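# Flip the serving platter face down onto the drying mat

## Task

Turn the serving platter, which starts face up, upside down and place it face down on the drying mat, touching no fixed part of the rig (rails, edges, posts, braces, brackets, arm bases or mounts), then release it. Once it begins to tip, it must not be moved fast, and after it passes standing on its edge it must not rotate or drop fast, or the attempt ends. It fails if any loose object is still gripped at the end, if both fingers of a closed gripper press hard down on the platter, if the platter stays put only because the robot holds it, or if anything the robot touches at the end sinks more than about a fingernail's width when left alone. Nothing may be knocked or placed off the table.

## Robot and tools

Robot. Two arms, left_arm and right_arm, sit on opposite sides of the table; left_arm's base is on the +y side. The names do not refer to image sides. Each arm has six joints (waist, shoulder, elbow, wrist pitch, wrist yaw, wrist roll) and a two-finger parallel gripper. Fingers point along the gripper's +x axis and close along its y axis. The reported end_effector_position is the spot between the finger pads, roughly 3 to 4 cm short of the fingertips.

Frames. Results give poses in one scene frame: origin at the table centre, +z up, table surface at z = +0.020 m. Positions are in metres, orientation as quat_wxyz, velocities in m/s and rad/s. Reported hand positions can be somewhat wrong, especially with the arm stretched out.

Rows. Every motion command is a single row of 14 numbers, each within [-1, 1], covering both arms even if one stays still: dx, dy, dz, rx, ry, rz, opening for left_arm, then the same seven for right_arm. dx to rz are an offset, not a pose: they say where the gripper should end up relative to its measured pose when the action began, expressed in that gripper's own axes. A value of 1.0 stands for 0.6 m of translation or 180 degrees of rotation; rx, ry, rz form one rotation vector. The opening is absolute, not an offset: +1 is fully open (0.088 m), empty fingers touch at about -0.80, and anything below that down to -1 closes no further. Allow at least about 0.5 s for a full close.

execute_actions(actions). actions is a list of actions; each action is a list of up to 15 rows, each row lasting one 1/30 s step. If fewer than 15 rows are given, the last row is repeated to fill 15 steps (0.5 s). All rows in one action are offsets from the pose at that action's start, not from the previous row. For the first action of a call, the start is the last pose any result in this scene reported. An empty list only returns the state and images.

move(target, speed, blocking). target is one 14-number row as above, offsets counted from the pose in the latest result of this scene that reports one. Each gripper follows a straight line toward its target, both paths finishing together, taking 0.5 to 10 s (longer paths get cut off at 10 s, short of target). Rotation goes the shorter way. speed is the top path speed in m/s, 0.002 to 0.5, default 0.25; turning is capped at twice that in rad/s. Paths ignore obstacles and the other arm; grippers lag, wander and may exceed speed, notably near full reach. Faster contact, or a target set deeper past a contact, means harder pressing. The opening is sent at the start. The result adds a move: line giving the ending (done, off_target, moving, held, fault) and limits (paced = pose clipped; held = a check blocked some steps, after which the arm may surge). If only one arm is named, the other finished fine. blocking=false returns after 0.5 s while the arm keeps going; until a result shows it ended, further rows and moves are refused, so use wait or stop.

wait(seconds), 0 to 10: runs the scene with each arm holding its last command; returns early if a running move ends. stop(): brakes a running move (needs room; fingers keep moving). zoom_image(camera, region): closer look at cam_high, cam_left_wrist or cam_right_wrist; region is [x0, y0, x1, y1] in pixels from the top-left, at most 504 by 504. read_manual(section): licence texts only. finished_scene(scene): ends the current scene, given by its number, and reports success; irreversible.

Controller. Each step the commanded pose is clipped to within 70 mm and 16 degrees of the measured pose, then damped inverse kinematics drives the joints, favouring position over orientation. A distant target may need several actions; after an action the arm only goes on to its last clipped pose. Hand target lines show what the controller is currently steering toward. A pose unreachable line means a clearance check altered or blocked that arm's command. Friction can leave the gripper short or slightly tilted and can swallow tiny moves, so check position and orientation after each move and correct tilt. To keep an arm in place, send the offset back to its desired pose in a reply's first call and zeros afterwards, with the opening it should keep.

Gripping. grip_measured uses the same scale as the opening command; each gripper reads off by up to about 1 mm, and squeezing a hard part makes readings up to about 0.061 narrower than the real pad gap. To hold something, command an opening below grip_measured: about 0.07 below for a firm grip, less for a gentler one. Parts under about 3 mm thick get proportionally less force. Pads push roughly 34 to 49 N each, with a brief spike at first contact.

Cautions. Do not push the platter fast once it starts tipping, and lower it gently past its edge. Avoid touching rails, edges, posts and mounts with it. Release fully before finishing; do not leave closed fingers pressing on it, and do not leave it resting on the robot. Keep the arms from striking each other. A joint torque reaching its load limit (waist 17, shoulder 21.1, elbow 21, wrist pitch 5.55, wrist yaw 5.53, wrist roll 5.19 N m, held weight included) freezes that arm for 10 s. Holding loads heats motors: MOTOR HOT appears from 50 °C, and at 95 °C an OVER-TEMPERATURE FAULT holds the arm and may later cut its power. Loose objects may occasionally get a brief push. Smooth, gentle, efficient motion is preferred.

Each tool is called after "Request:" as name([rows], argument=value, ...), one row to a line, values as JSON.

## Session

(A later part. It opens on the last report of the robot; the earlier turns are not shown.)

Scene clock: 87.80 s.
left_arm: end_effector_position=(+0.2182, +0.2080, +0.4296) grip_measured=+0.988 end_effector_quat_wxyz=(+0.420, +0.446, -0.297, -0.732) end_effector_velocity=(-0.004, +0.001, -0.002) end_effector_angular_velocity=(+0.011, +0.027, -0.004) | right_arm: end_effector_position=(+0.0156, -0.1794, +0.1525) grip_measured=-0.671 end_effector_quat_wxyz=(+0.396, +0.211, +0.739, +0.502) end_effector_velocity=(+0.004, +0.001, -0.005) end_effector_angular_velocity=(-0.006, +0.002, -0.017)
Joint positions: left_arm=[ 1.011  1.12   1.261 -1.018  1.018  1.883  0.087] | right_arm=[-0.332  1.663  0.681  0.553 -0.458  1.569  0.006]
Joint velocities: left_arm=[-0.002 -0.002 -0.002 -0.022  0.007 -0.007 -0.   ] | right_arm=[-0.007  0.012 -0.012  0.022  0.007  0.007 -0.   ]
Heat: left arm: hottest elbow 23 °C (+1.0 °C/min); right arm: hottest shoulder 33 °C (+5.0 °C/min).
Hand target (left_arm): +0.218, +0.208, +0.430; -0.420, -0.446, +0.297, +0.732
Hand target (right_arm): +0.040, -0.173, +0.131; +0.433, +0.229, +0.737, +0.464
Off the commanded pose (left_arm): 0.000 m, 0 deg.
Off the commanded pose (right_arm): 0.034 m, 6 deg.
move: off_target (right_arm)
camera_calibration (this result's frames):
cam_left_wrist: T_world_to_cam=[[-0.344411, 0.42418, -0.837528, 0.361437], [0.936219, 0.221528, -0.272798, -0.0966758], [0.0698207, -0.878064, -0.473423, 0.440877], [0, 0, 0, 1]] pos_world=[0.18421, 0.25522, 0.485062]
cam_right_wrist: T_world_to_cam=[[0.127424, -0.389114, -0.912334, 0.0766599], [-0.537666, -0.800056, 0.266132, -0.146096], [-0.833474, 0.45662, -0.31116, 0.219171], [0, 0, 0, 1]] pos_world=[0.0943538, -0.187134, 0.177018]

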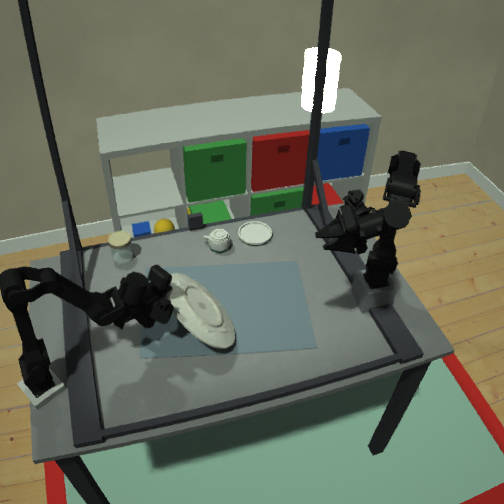

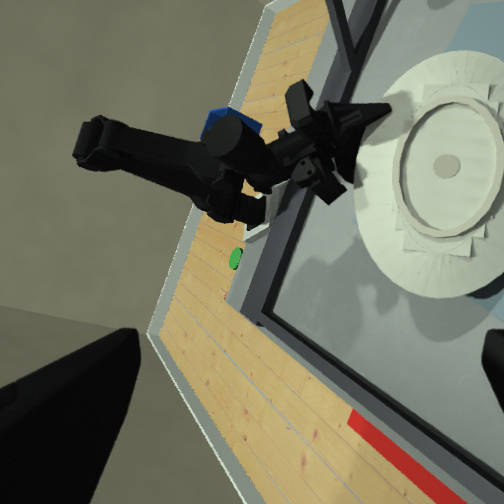

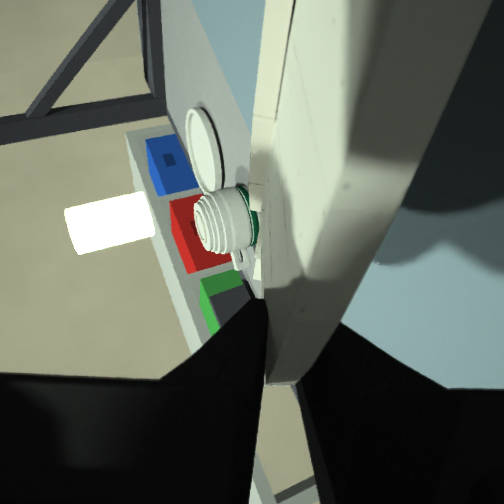

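Request:
move(target=[0,0,0,0,0,0,1, 0.097,0.055,0.16,0,0,0,-0.9], speed=0.03)

Request:
zoom_image(camera="cam_high", region=[120, 220, 320, 370])

Scene clock: 92.23 s.
left_arm: end_effector_position=(+0.2182, +0.2080, +0.4296) grip_measured=+0.988 end_effector_quat_wxyz=(+0.420, +0.446, -0.297, -0.732) end_effector_velocity=(-0.001, +0.001, -0.000) end_effector_angular_velocity=(+0.008, +0.005, +0.005) | right_arm: end_effector_position=(+0.0284, -0.0864, +0.1555) grip_measured=-0.671 end_effector_quat_wxyz=(+0.362, +0.188, +0.750, +0.521) end_effector_velocity=(+0.000, +0.001, -0.000) end_effector_angular_velocity=(-0.008, -0.003, +0.007)
Joint positions: left_arm=[ 1.011  1.12   1.261 -1.018  1.018  1.883  0.087] | right_arm=[-0.443  1.976  1.101  0.424 -0.648  1.496  0.006]
Joint velocities: left_arm=[-0.002 -0.002  0.002 -0.007 -0.007 -0.007 -0.001] | right_arm=[-0.002  0.002  0.012 -0.022 -0.007 -0.007 -0.   ]
Heat: left arm: hottest elbow 23 °C (+1.0 °C/min); right arm: hottest shoulder 32 °C (+2.0 °C/min).
Hand target (left_arm): +0.218, +0.208, +0.430; -0.420, -0.446, +0.297, +0.732
Hand target (right_arm): +0.054, -0.072, +0.144; +0.395, +0.211, +0.740, +0.502
Off the commanded pose (left_arm): 0.000 m, 0 deg.
Off the commanded pose (right_arm): 0.033 m, 5 deg.
move: off_target (right_arm)
camera_calibration (this result's frames):
cam_left_wrist: T_world_to_cam=[[-0.344411, 0.42418, -0.837528, 0.361437], [0.936219, 0.221528, -0.272798, -0.0966758], [0.0698207, -0.878064, -0.473423, 0.440877], [0, 0, 0, 1]] pos_world=[0.18421, 0.25522, 0.485062]
cam_right_wrist: T_world_to_cam=[[0.135951, -0.366539, -0.920417, 0.116947], [-0.45896, -0.846639, 0.269367, -0.0723061], [-0.877994, 0.385813, -0.283328, 0.179141], [0, 0, 0, 1]] pos_world=[0.1082, -0.0874667, 0.177873]

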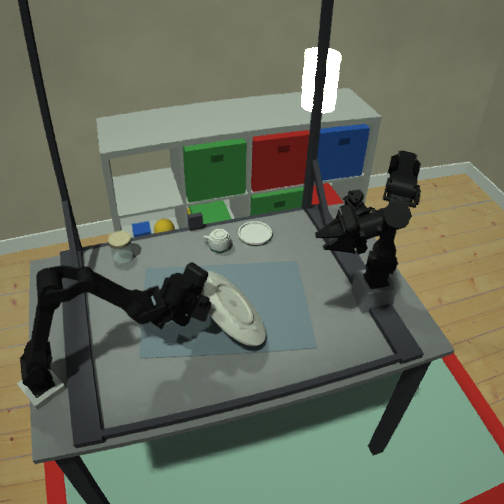

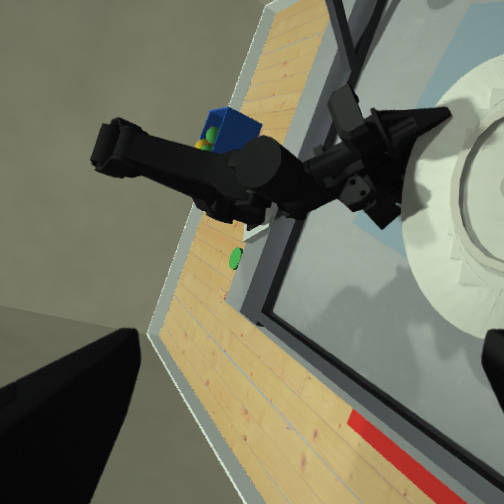

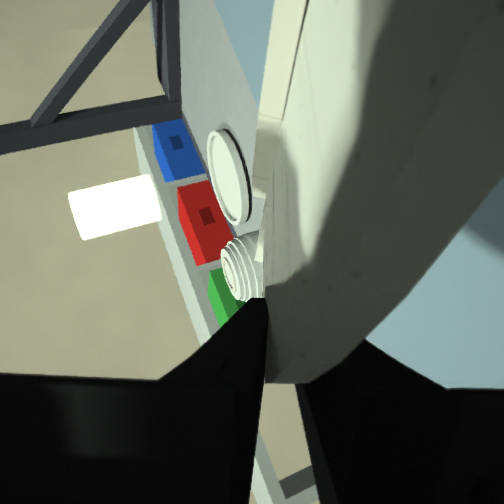

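Region (120, 220, 320, 370) of cam_high's 504x504 image, scaled by 2.520, with more detail than that image has; it fills the top 378 rows of this view, and the rest is white.

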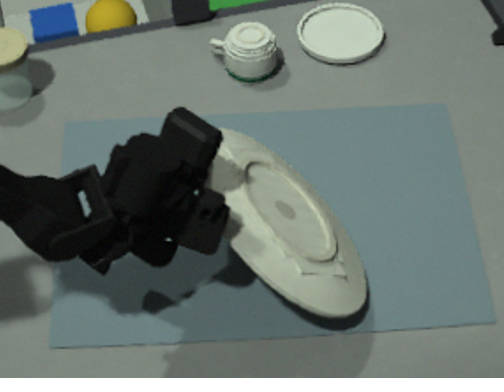

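Request:
move(target=[0,0,0,0,0,0,1, 0.1,-0.035,0.065,0,0,0,-0.9], speed=0.025)

Request:
zoom_image(camera="cam_high", region=[120, 220, 320, 370])

Scene clock: 95.83 s.
left_arm: end_effector_position=(+0.2182, +0.2080, +0.4296) grip_measured=+0.988 end_effector_quat_wxyz=(+0.420, +0.446, -0.297, -0.732) end_effector_velocity=(-0.002, +0.000, -0.003) end_effector_angular_velocity=(+0.014, +0.013, +0.000) | right_arm: end_effector_position=(+0.0195, -0.0324, +0.1334) grip_measured=-0.672 end_effector_quat_wxyz=(+0.354, +0.194, +0.735, +0.545) end_effector_velocity=(+0.001, -0.000, -0.005) end_effector_angular_velocity=(-0.027, +0.006, +0.002)
Joint positions: left_arm=[ 1.011  1.12   1.261 -1.018  1.018  1.883  0.087] | right_arm=[-0.436  2.205  1.323  0.484 -0.651  1.487  0.006]
Joint velocities: left_arm=[-0.007 -0.002 -0.007 -0.007 -0.007 -0.007  0.   ] | right_arm=[-0.002  0.007  0.007 -0.022 -0.007  0.007  0.   ]
Heat: left arm: hottest elbow 23 °C (+1.0 °C/min); right arm: hottest shoulder 31 °C (-4.0 °C/min).
Hand target (left_arm): +0.218, +0.208, +0.430; -0.420, -0.446, +0.297, +0.732
Hand target (right_arm): +0.019, -0.031, +0.108; +0.363, +0.188, +0.750, +0.521
Off the commanded pose (left_arm): 0.000 m, 0 deg.
Off the commanded pose (right_arm): 0.026 m, 3 deg.
move: off_target (right_arm)
camera_calibration (this result's frames):
cam_left_wrist: T_world_to_cam=[[-0.344411, 0.42418, -0.837528, 0.361437], [0.936219, 0.221528, -0.272798, -0.0966758], [0.0698207, -0.878064, -0.473423, 0.440877], [0, 0, 0, 1]] pos_world=[0.18421, 0.25522, 0.485062]
cam_right_wrist: T_world_to_cam=[[0.13966, -0.310052, -0.940406, 0.121942], [-0.44878, -0.866392, 0.219001, -0.0188316], [-0.882662, 0.39145, -0.260145, 0.141443], [0, 0, 0, 1]] pos_world=[0.0993651, -0.0338754, 0.155595]

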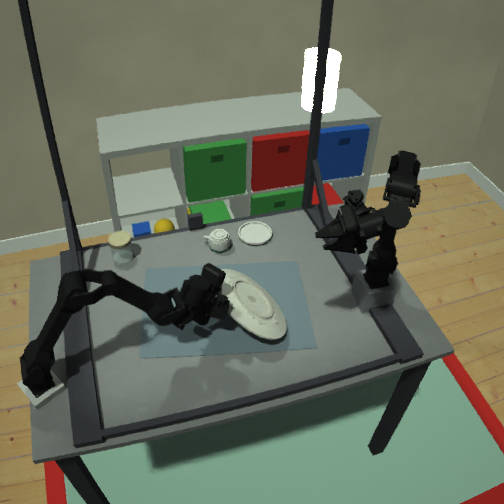

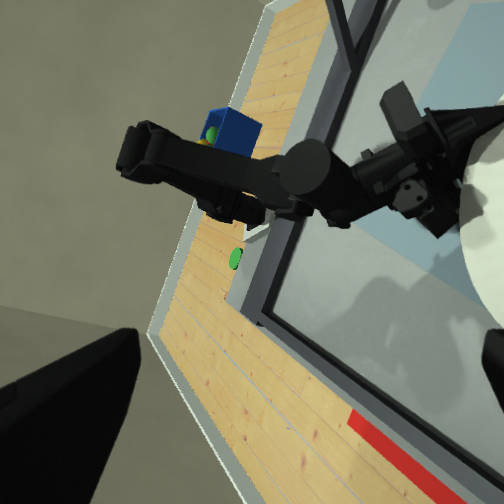

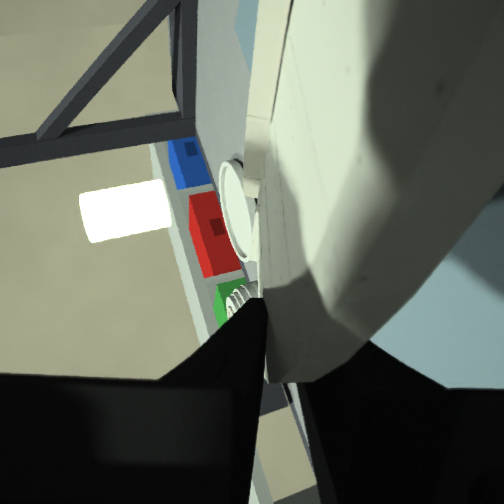

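Region (120, 220, 320, 370) of cam_high's 504x504 image, scaled by 2.520, with more detail than that image has; it fills the top 378 rows of this view, and the rest is white.

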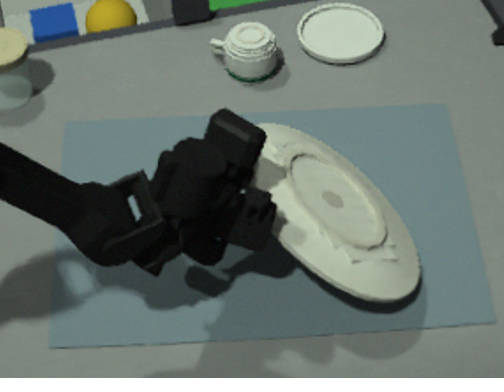

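Request:
execute_actions([
  [[0,0,0,0,0,0,1,0,0,0,0,0,0,-0.62]],
  [[0,0,0,0,0,0,1,0,0,0,0,0,0,-0.55]],
  [[0,0,0,0,0,0,1,0,0,0,0,0,0,-0.48]],
  [[0,0,0,0,0,0,1,0,0,0,0,0,0,-0.42]],
])

Request:
move(target=[0,0,0,0,0,0,1, 0.025,-0.05,0,0,0,-0.13,-0.42], speed=0.03)

Request:
zoom_image(camera="cam_high", region=[120, 220, 320, 370])

Scene clock: 98.13 s.
left_arm: end_effector_position=(+0.2182, +0.2080, +0.4296) grip_measured=+0.988 end_effector_quat_wxyz=(+0.420, +0.446, -0.297, -0.732) end_effector_velocity=(-0.001, +0.001, -0.004) end_effector_angular_velocity=(+0.026, +0.037, +0.011) | right_arm: end_effector_position=(+0.0228, -0.0400, +0.1114) grip_measured=-0.423 end_effector_quat_wxyz=(+0.367, +0.182, +0.751, +0.517) end_effector_velocity=(+0.002, +0.001, +0.001) end_effector_angular_velocity=(+0.003, -0.008, -0.006)
Joint positions: left_arm=[ 1.011  1.12   1.261 -1.018  1.018  1.883  0.087] | right_arm=[-0.439  2.217  1.299  0.446 -0.641  1.486  0.018]
Joint velocities: left_arm=[-0.002  0.002 -0.002 -0.022 -0.007 -0.022 -0.   ] | right_arm=[-0.002 -0.002  0.002 -0.007  0.007 -0.007  0.   ]
Heat: left arm: hottest elbow 23 °C (+1.0 °C/min); right arm: hottest shoulder 32 °C (-6.0 °C/min).
Hand target (left_arm): +0.218, +0.208, +0.430; -0.420, -0.446, +0.297, +0.732
Hand target (right_arm): +0.022, -0.038, +0.118; +0.364, +0.186, +0.747, +0.525
Off the commanded pose (left_arm): 0.000 m, 0 deg.
Off the commanded pose (right_arm): 0.007 m, 1 deg.
camera_calibration (this result's frames):
cam_left_wrist: T_world_to_cam=[[-0.344411, 0.42418, -0.837528, 0.361437], [0.936219, 0.221528, -0.272798, -0.0966758], [0.0698207, -0.878064, -0.473423, 0.440877], [0, 0, 0, 1]] pos_world=[0.18421, 0.25522, 0.485062]
cam_right_wrist: T_world_to_cam=[[0.14686, -0.378488, -0.913881, 0.0926718], [-0.460733, -0.843731, 0.275396, -0.0242249], [-0.875304, 0.38061, -0.298292, 0.145282], [0, 0, 0, 1]] pos_world=[0.102395, -0.0406602, 0.134699]

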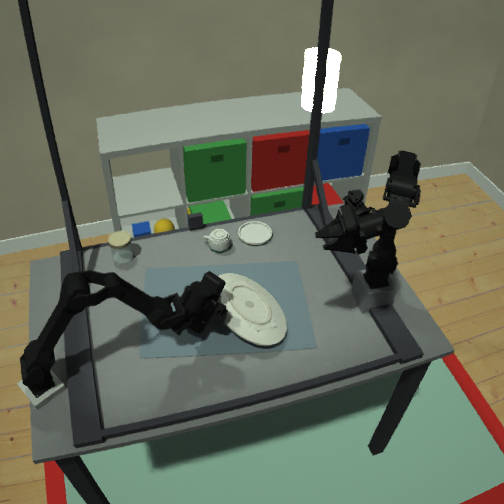

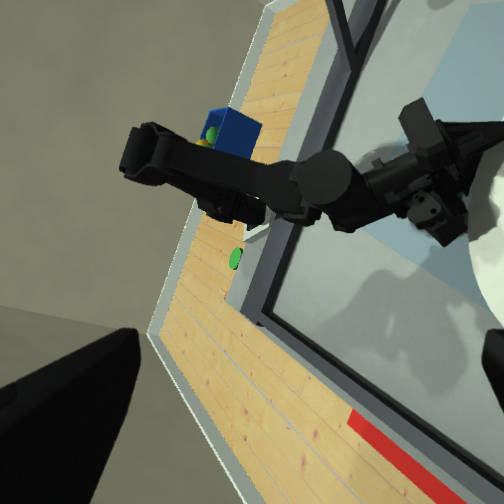

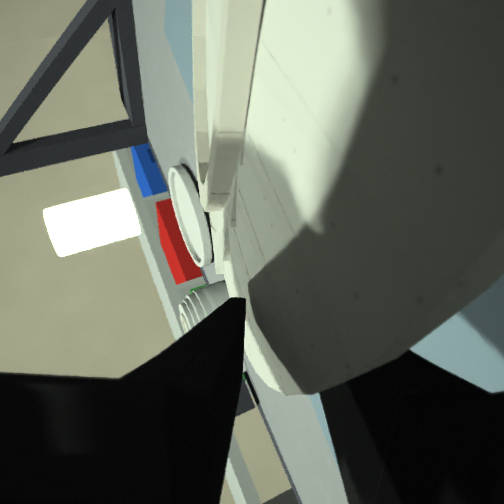

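Scene clock: 105.17 s.
left_arm: end_effector_position=(+0.2182, +0.2080, +0.4296) grip_measured=+0.988 end_effector_quat_wxyz=(+0.420, +0.446, -0.297, -0.732) end_effector_velocity=(+0.000, -0.000, -0.000) end_effector_angular_velocity=(+0.002, -0.003, +0.005) | right_arm: end_effector_position=(+0.0221, -0.0374, +0.1100) grip_measured=-0.409 end_effector_quat_wxyz=(+0.451, +0.048, +0.766, +0.455) end_effector_velocity=(+0.003, -0.002, -0.004) end_effector_angular_velocity=(-0.017, -0.012, -0.002)
Joint positions: left_arm=[ 1.011  1.12   1.261 -1.018  1.018  1.883  0.087] | right_arm=[-0.419  2.25   1.644 -0.263 -0.556  1.25   0.019]
Joint velocities: left_arm=[-0.002 -0.002 -0.002  0.007 -0.007 -0.007 -0.   ] | right_arm=[-0.002  0.002  0.002 -0.022  0.007 -0.007 -0.   ]
Heat: left arm: hottest elbow 23 °C (+1.0 °C/min); right arm: hottest shoulder 32 °C (-10.0 °C/min).
Hand target (left_arm): +0.218, +0.208, +0.430; -0.420, -0.446, +0.297, +0.732
Hand target (right_arm): +0.017, -0.044, +0.080; +0.465, +0.025, +0.772, +0.433
Off the commanded pose (left_arm): 0.000 m, 0 deg.
Off the commanded pose (right_arm): 0.032 m, 4 deg.
move: off_target (right_arm)
camera_calibration (this result's frames):
cam_left_wrist: T_world_to_cam=[[-0.344411, 0.42418, -0.837528, 0.361437], [0.936219, 0.221528, -0.272798, -0.0966758], [0.0698207, -0.878064, -0.473423, 0.440877], [0, 0, 0, 1]] pos_world=[0.18421, 0.25522, 0.485062]
cam_right_wrist: T_world_to_cam=[[0.376642, -0.55881, -0.738832, 0.0613405], [-0.473526, -0.801631, 0.364914, -0.0299264], [-0.796188, 0.212414, -0.566538, 0.16465], [0, 0, 0, 1]] pos_world=[0.0938181, -0.0246862, 0.149522]

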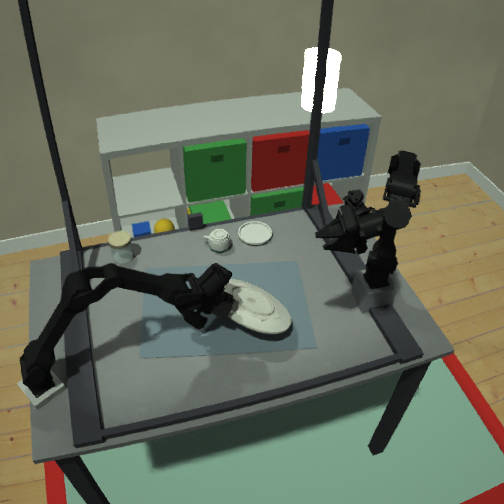

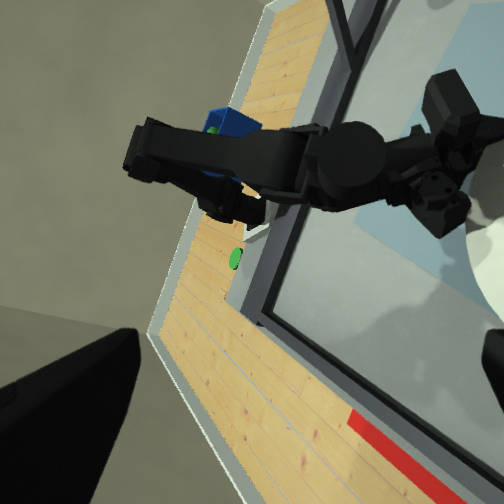

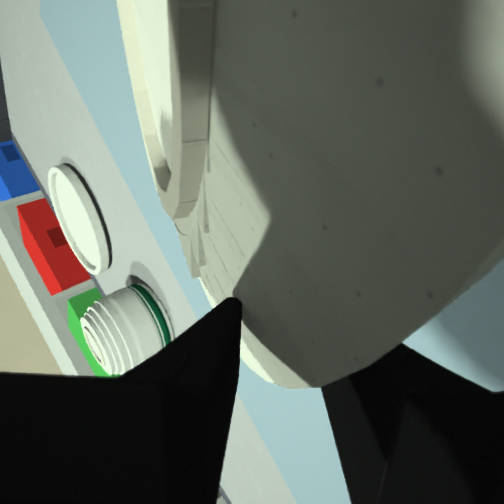

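Region (120, 220, 320, 370) of cam_high's 504x504 image, scaled by 2.520, with more detail than that image has; it fills the top 378 rows of this view, and the rest is white.

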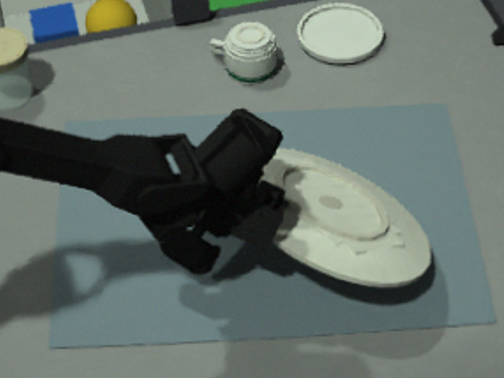

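Request:
execute_actions([
  [[0,0,0,0,0,0,1,0,0,0,0,0,0,-0.33]],
  [[0,0,0,0,0,0,1,0,0,0,0,0,0,-0.25]],
  [[0,0,0,0,0,0,1,0,0,0,0,0,0,-0.17]],
  [[0,0,0,0,0,0,1,0,0,0,0,0,0,-0.1]],
])

Request:
move(target=[0,0,0,0,0,0,1, 0.035,-0.045,0.008,0,0,-0.03,-0.1], speed=0.015)

Request:
zoom_image(camera="cam_high", region=[120, 220, 320, 370])

Scene clock: 108.47 s.
left_arm: end_effector_position=(+0.2182, +0.2080, +0.4296) grip_measured=+0.988 end_effector_quat_wxyz=(+0.420, +0.446, -0.297, -0.732) end_effector_velocity=(-0.001, +0.001, -0.002) end_effector_angular_velocity=(+0.011, +0.009, +0.005) | right_arm: end_effector_position=(+0.0213, -0.0421, +0.1045) grip_measured=-0.104 end_effector_quat_wxyz=(+0.449, +0.041, +0.774, +0.445) end_effector_velocity=(+0.000, +0.000, +0.002) end_effector_angular_velocity=(+0.002, +0.010, -0.003)
Joint positions: left_arm=[ 1.011  1.12   1.261 -1.018  1.018  1.883  0.087] | right_arm=[-0.418  2.253  1.635 -0.275 -0.566  1.253  0.034]
Joint velocities: left_arm=[-0.002 -0.002 -0.002 -0.007 -0.007 -0.007 -0.   ] | right_arm=[-0.002 -0.002 -0.002  0.007 -0.007  0.007  0.   ]
Heat: left arm: hottest elbow 24 °C (+2.0 °C/min); right arm: hottest shoulder 32 °C (-9.1 °C/min).
Hand target (left_arm): +0.218, +0.208, +0.430; -0.420, -0.446, +0.297, +0.732
Hand target (right_arm): +0.020, -0.043, +0.101; +0.449, +0.039, +0.775, +0.443
Off the commanded pose (left_arm): 0.000 m, 0 deg.
Off the commanded pose (right_arm): 0.004 m, 0 deg.
camera_calibration (this result's frames):
cam_left_wrist: T_world_to_cam=[[-0.344411, 0.42418, -0.837528, 0.361437], [0.936219, 0.221528, -0.272798, -0.0966758], [0.0698207, -0.878064, -0.473423, 0.440877], [0, 0, 0, 1]] pos_world=[0.18421, 0.25522, 0.485062]
cam_right_wrist: T_world_to_cam=[[0.374835, -0.576353, -0.726165, 0.0529462], [-0.468004, -0.793779, 0.388442, -0.0343985], [-0.800294, 0.194246, -0.567272, 0.161317], [0, 0, 0, 1]] pos_world=[0.0931563, -0.0281243, 0.14332]

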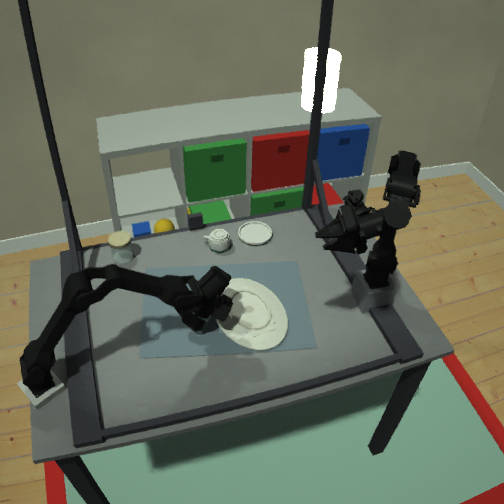

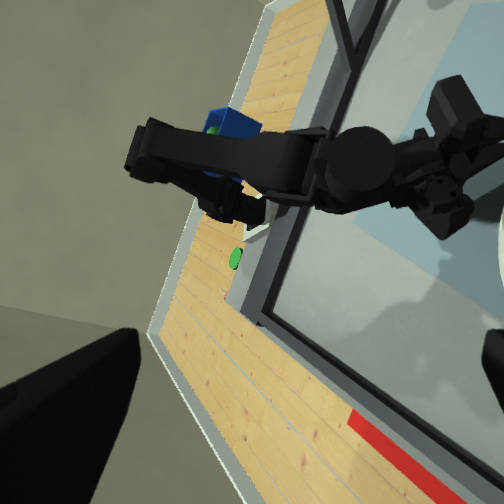

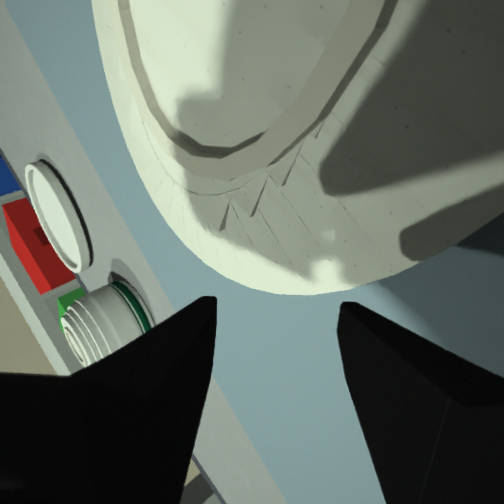

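Scene clock: 111.83 s.
left_arm: end_effector_position=(+0.2182, +0.2080, +0.4296) grip_measured=+0.988 end_effector_quat_wxyz=(+0.420, +0.446, -0.297, -0.732) end_effector_velocity=(-0.003, +0.001, -0.002) end_effector_angular_velocity=(+0.005, +0.020, -0.004) | right_arm: end_effector_position=(+0.0224, -0.0472, +0.0743) grip_measured=-0.103 end_effector_quat_wxyz=(+0.468, +0.008, +0.775, +0.424) end_effector_velocity=(-0.001, -0.004, +0.001) end_effector_angular_velocity=(-0.015, +0.013, +0.015)
Joint positions: left_arm=[ 1.011  1.12   1.261 -1.018  1.018  1.883  0.087] | right_arm=[-0.412  2.311  1.663 -0.339 -0.532  1.211  0.034]
Joint velocities: left_arm=[-0.002 -0.002 -0.007 -0.007  0.007 -0.007 -0.   ] | right_arm=[-0.002 -0.002  0.002 -0.022 -0.022 -0.007 -0.   ]
Heat: left arm: hottest elbow 24 °C (+2.0 °C/min); right arm: hottest shoulder 33 °C (-8.1 °C/min).
Hand target (left_arm): +0.218, +0.208, +0.430; -0.420, -0.446, +0.297, +0.732
Hand target (right_arm): +0.021, -0.045, +0.070; +0.469, +0.005, +0.774, +0.424
Off the commanded pose (left_arm): 0.000 m, 0 deg.
Off the commanded pose (right_arm): 0.005 m, 0 deg.
move: done
camera_calibration (this result's frames):
cam_left_wrist: T_world_to_cam=[[-0.344411, 0.42418, -0.837528, 0.361437], [0.936219, 0.221528, -0.272798, -0.0966758], [0.0698207, -0.878064, -0.473423, 0.440877], [0, 0, 0, 1]] pos_world=[0.18421, 0.25522, 0.485062]
cam_right_wrist: T_world_to_cam=[[0.423343, -0.616373, -0.663977, 0.020095], [-0.478008, -0.774541, 0.414239, -0.0269204], [-0.769603, 0.142021, -0.622528, 0.147054], [0, 0, 0, 1]] pos_world=[0.0917984, -0.0293498, 0.11604]

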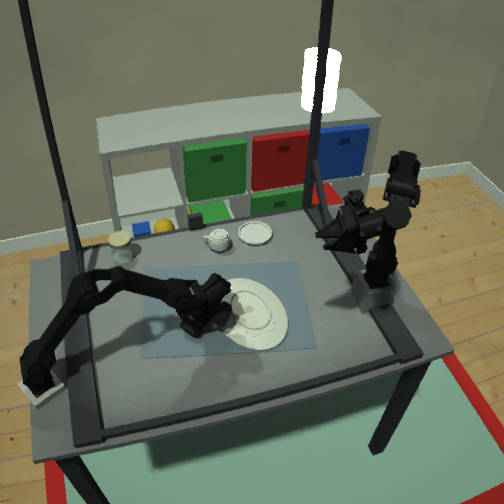

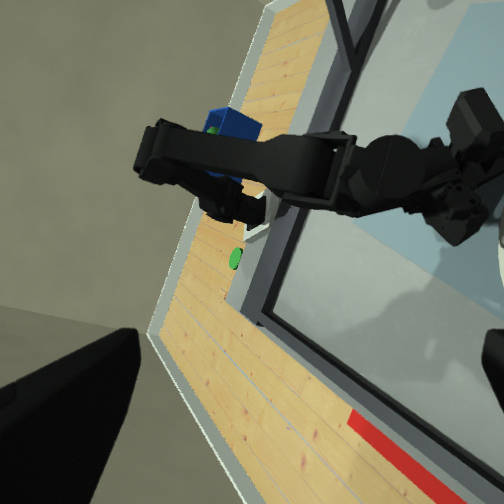

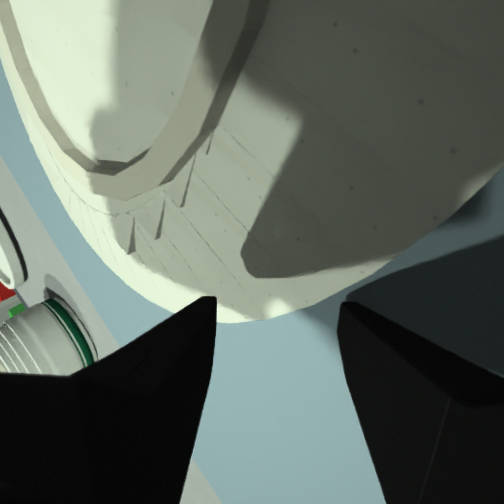

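Region (120, 220, 320, 370) of cam_high's 504x504 image, scaled by 2.520, with more detail than that image has; it fills the top 378 rows of this view, and the rest is white.

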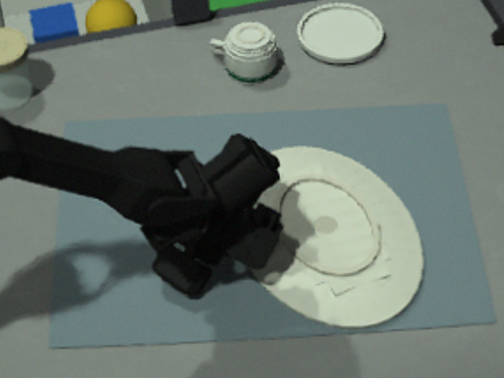

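Request:
move(target=[0,0,0,0,0,0,1, -0.2,0,0,0,0,0,0.5])

Request:
zoom_image(camera="cam_high", region=[120, 220, 320, 370])

Scene clock: 113.07 s.
left_arm: end_effector_position=(+0.2182, +0.2080, +0.4296) grip_measured=+0.988 end_effector_quat_wxyz=(+0.420, +0.446, -0.297, -0.732) end_effector_velocity=(-0.002, +0.002, -0.001) end_effector_angular_velocity=(+0.017, +0.017, +0.005) | right_arm: end_effector_position=(+0.0899, -0.0931, +0.1601) grip_measured=+0.497 end_effector_quat_wxyz=(+0.469, +0.009, +0.775, +0.424) end_effector_velocity=(-0.004, -0.005, +0.002) end_effector_angular_velocity=(-0.013, +0.017, +0.018)
Joint positions: left_arm=[ 1.011  1.12   1.261 -1.018  1.018  1.883  0.087] | right_arm=[-0.558  2.033  1.58  -0.612 -0.607  1.064  0.063]
Joint velocities: left_arm=[-0.002 -0.002  0.002 -0.022 -0.007 -0.007 -0.   ] | right_arm=[ 0.002 -0.007 -0.002 -0.022 -0.022 -0.007 -0.   ]
Heat: left arm: hottest elbow 24 °C (+2.0 °C/min); right arm: hottest shoulder 33 °C (-8.0 °C/min).
Hand target (left_arm): +0.218, +0.208, +0.430; -0.420, -0.446, +0.297, +0.732
Hand target (right_arm): +0.090, -0.096, +0.160; +0.467, +0.008, +0.776, +0.424
Off the commanded pose (left_arm): 0.000 m, 0 deg.
Off the commanded pose (right_arm): 0.003 m, 0 deg.
move: done
camera_calibration (this result's frames):
cam_left_wrist: T_world_to_cam=[[-0.344411, 0.42418, -0.837528, 0.361437], [0.936219, 0.221528, -0.272798, -0.0966758], [0.0698207, -0.878064, -0.473423, 0.440877], [0, 0, 0, 1]] pos_world=[0.18421, 0.25522, 0.485062]
cam_right_wrist: T_world_to_cam=[[0.422069, -0.615686, -0.665423, 0.0206185], [-0.480251, -0.774401, 0.411901, -0.0652147], [-0.768906, 0.145719, -0.622535, 0.259197], [0, 0, 0, 1]] pos_world=[0.159276, -0.0755778, 0.201941]

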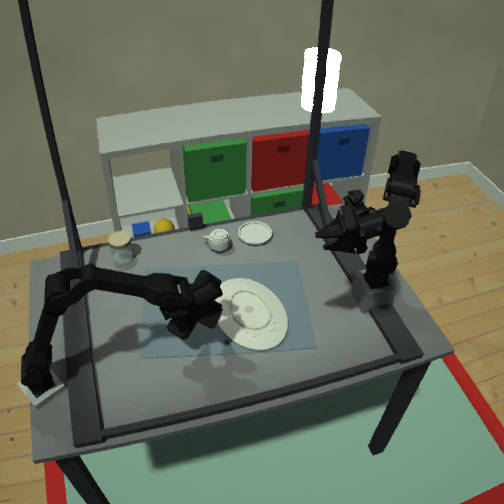

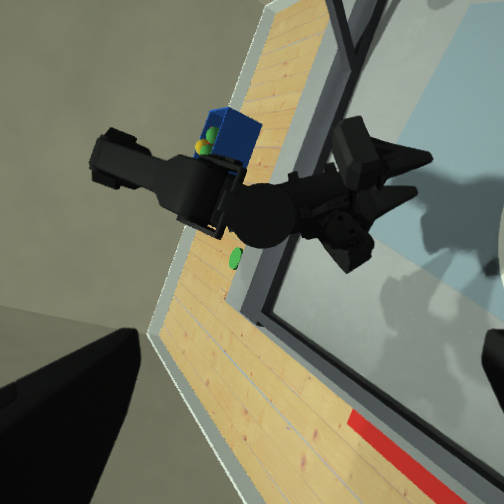

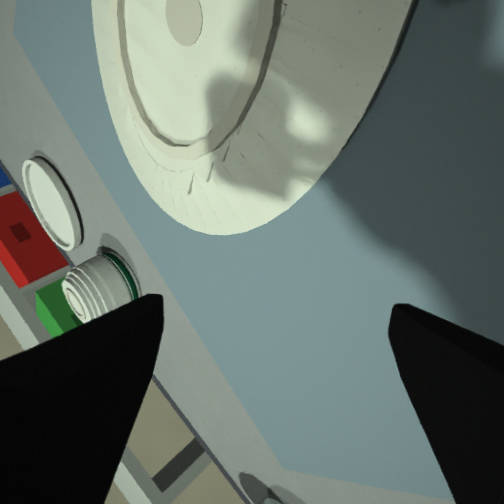

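Region (120, 220, 320, 370) of cam_high's 504x504 image, scaled by 2.520, with more detail than that image has; it fills the top 378 rows of this view, and the rest is white.

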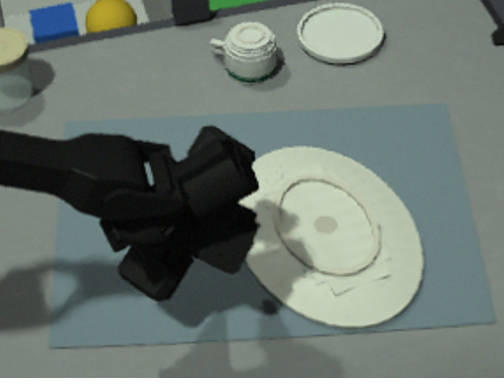

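Request:
finished_scene(scene=1)

The scene is finished: the task was done.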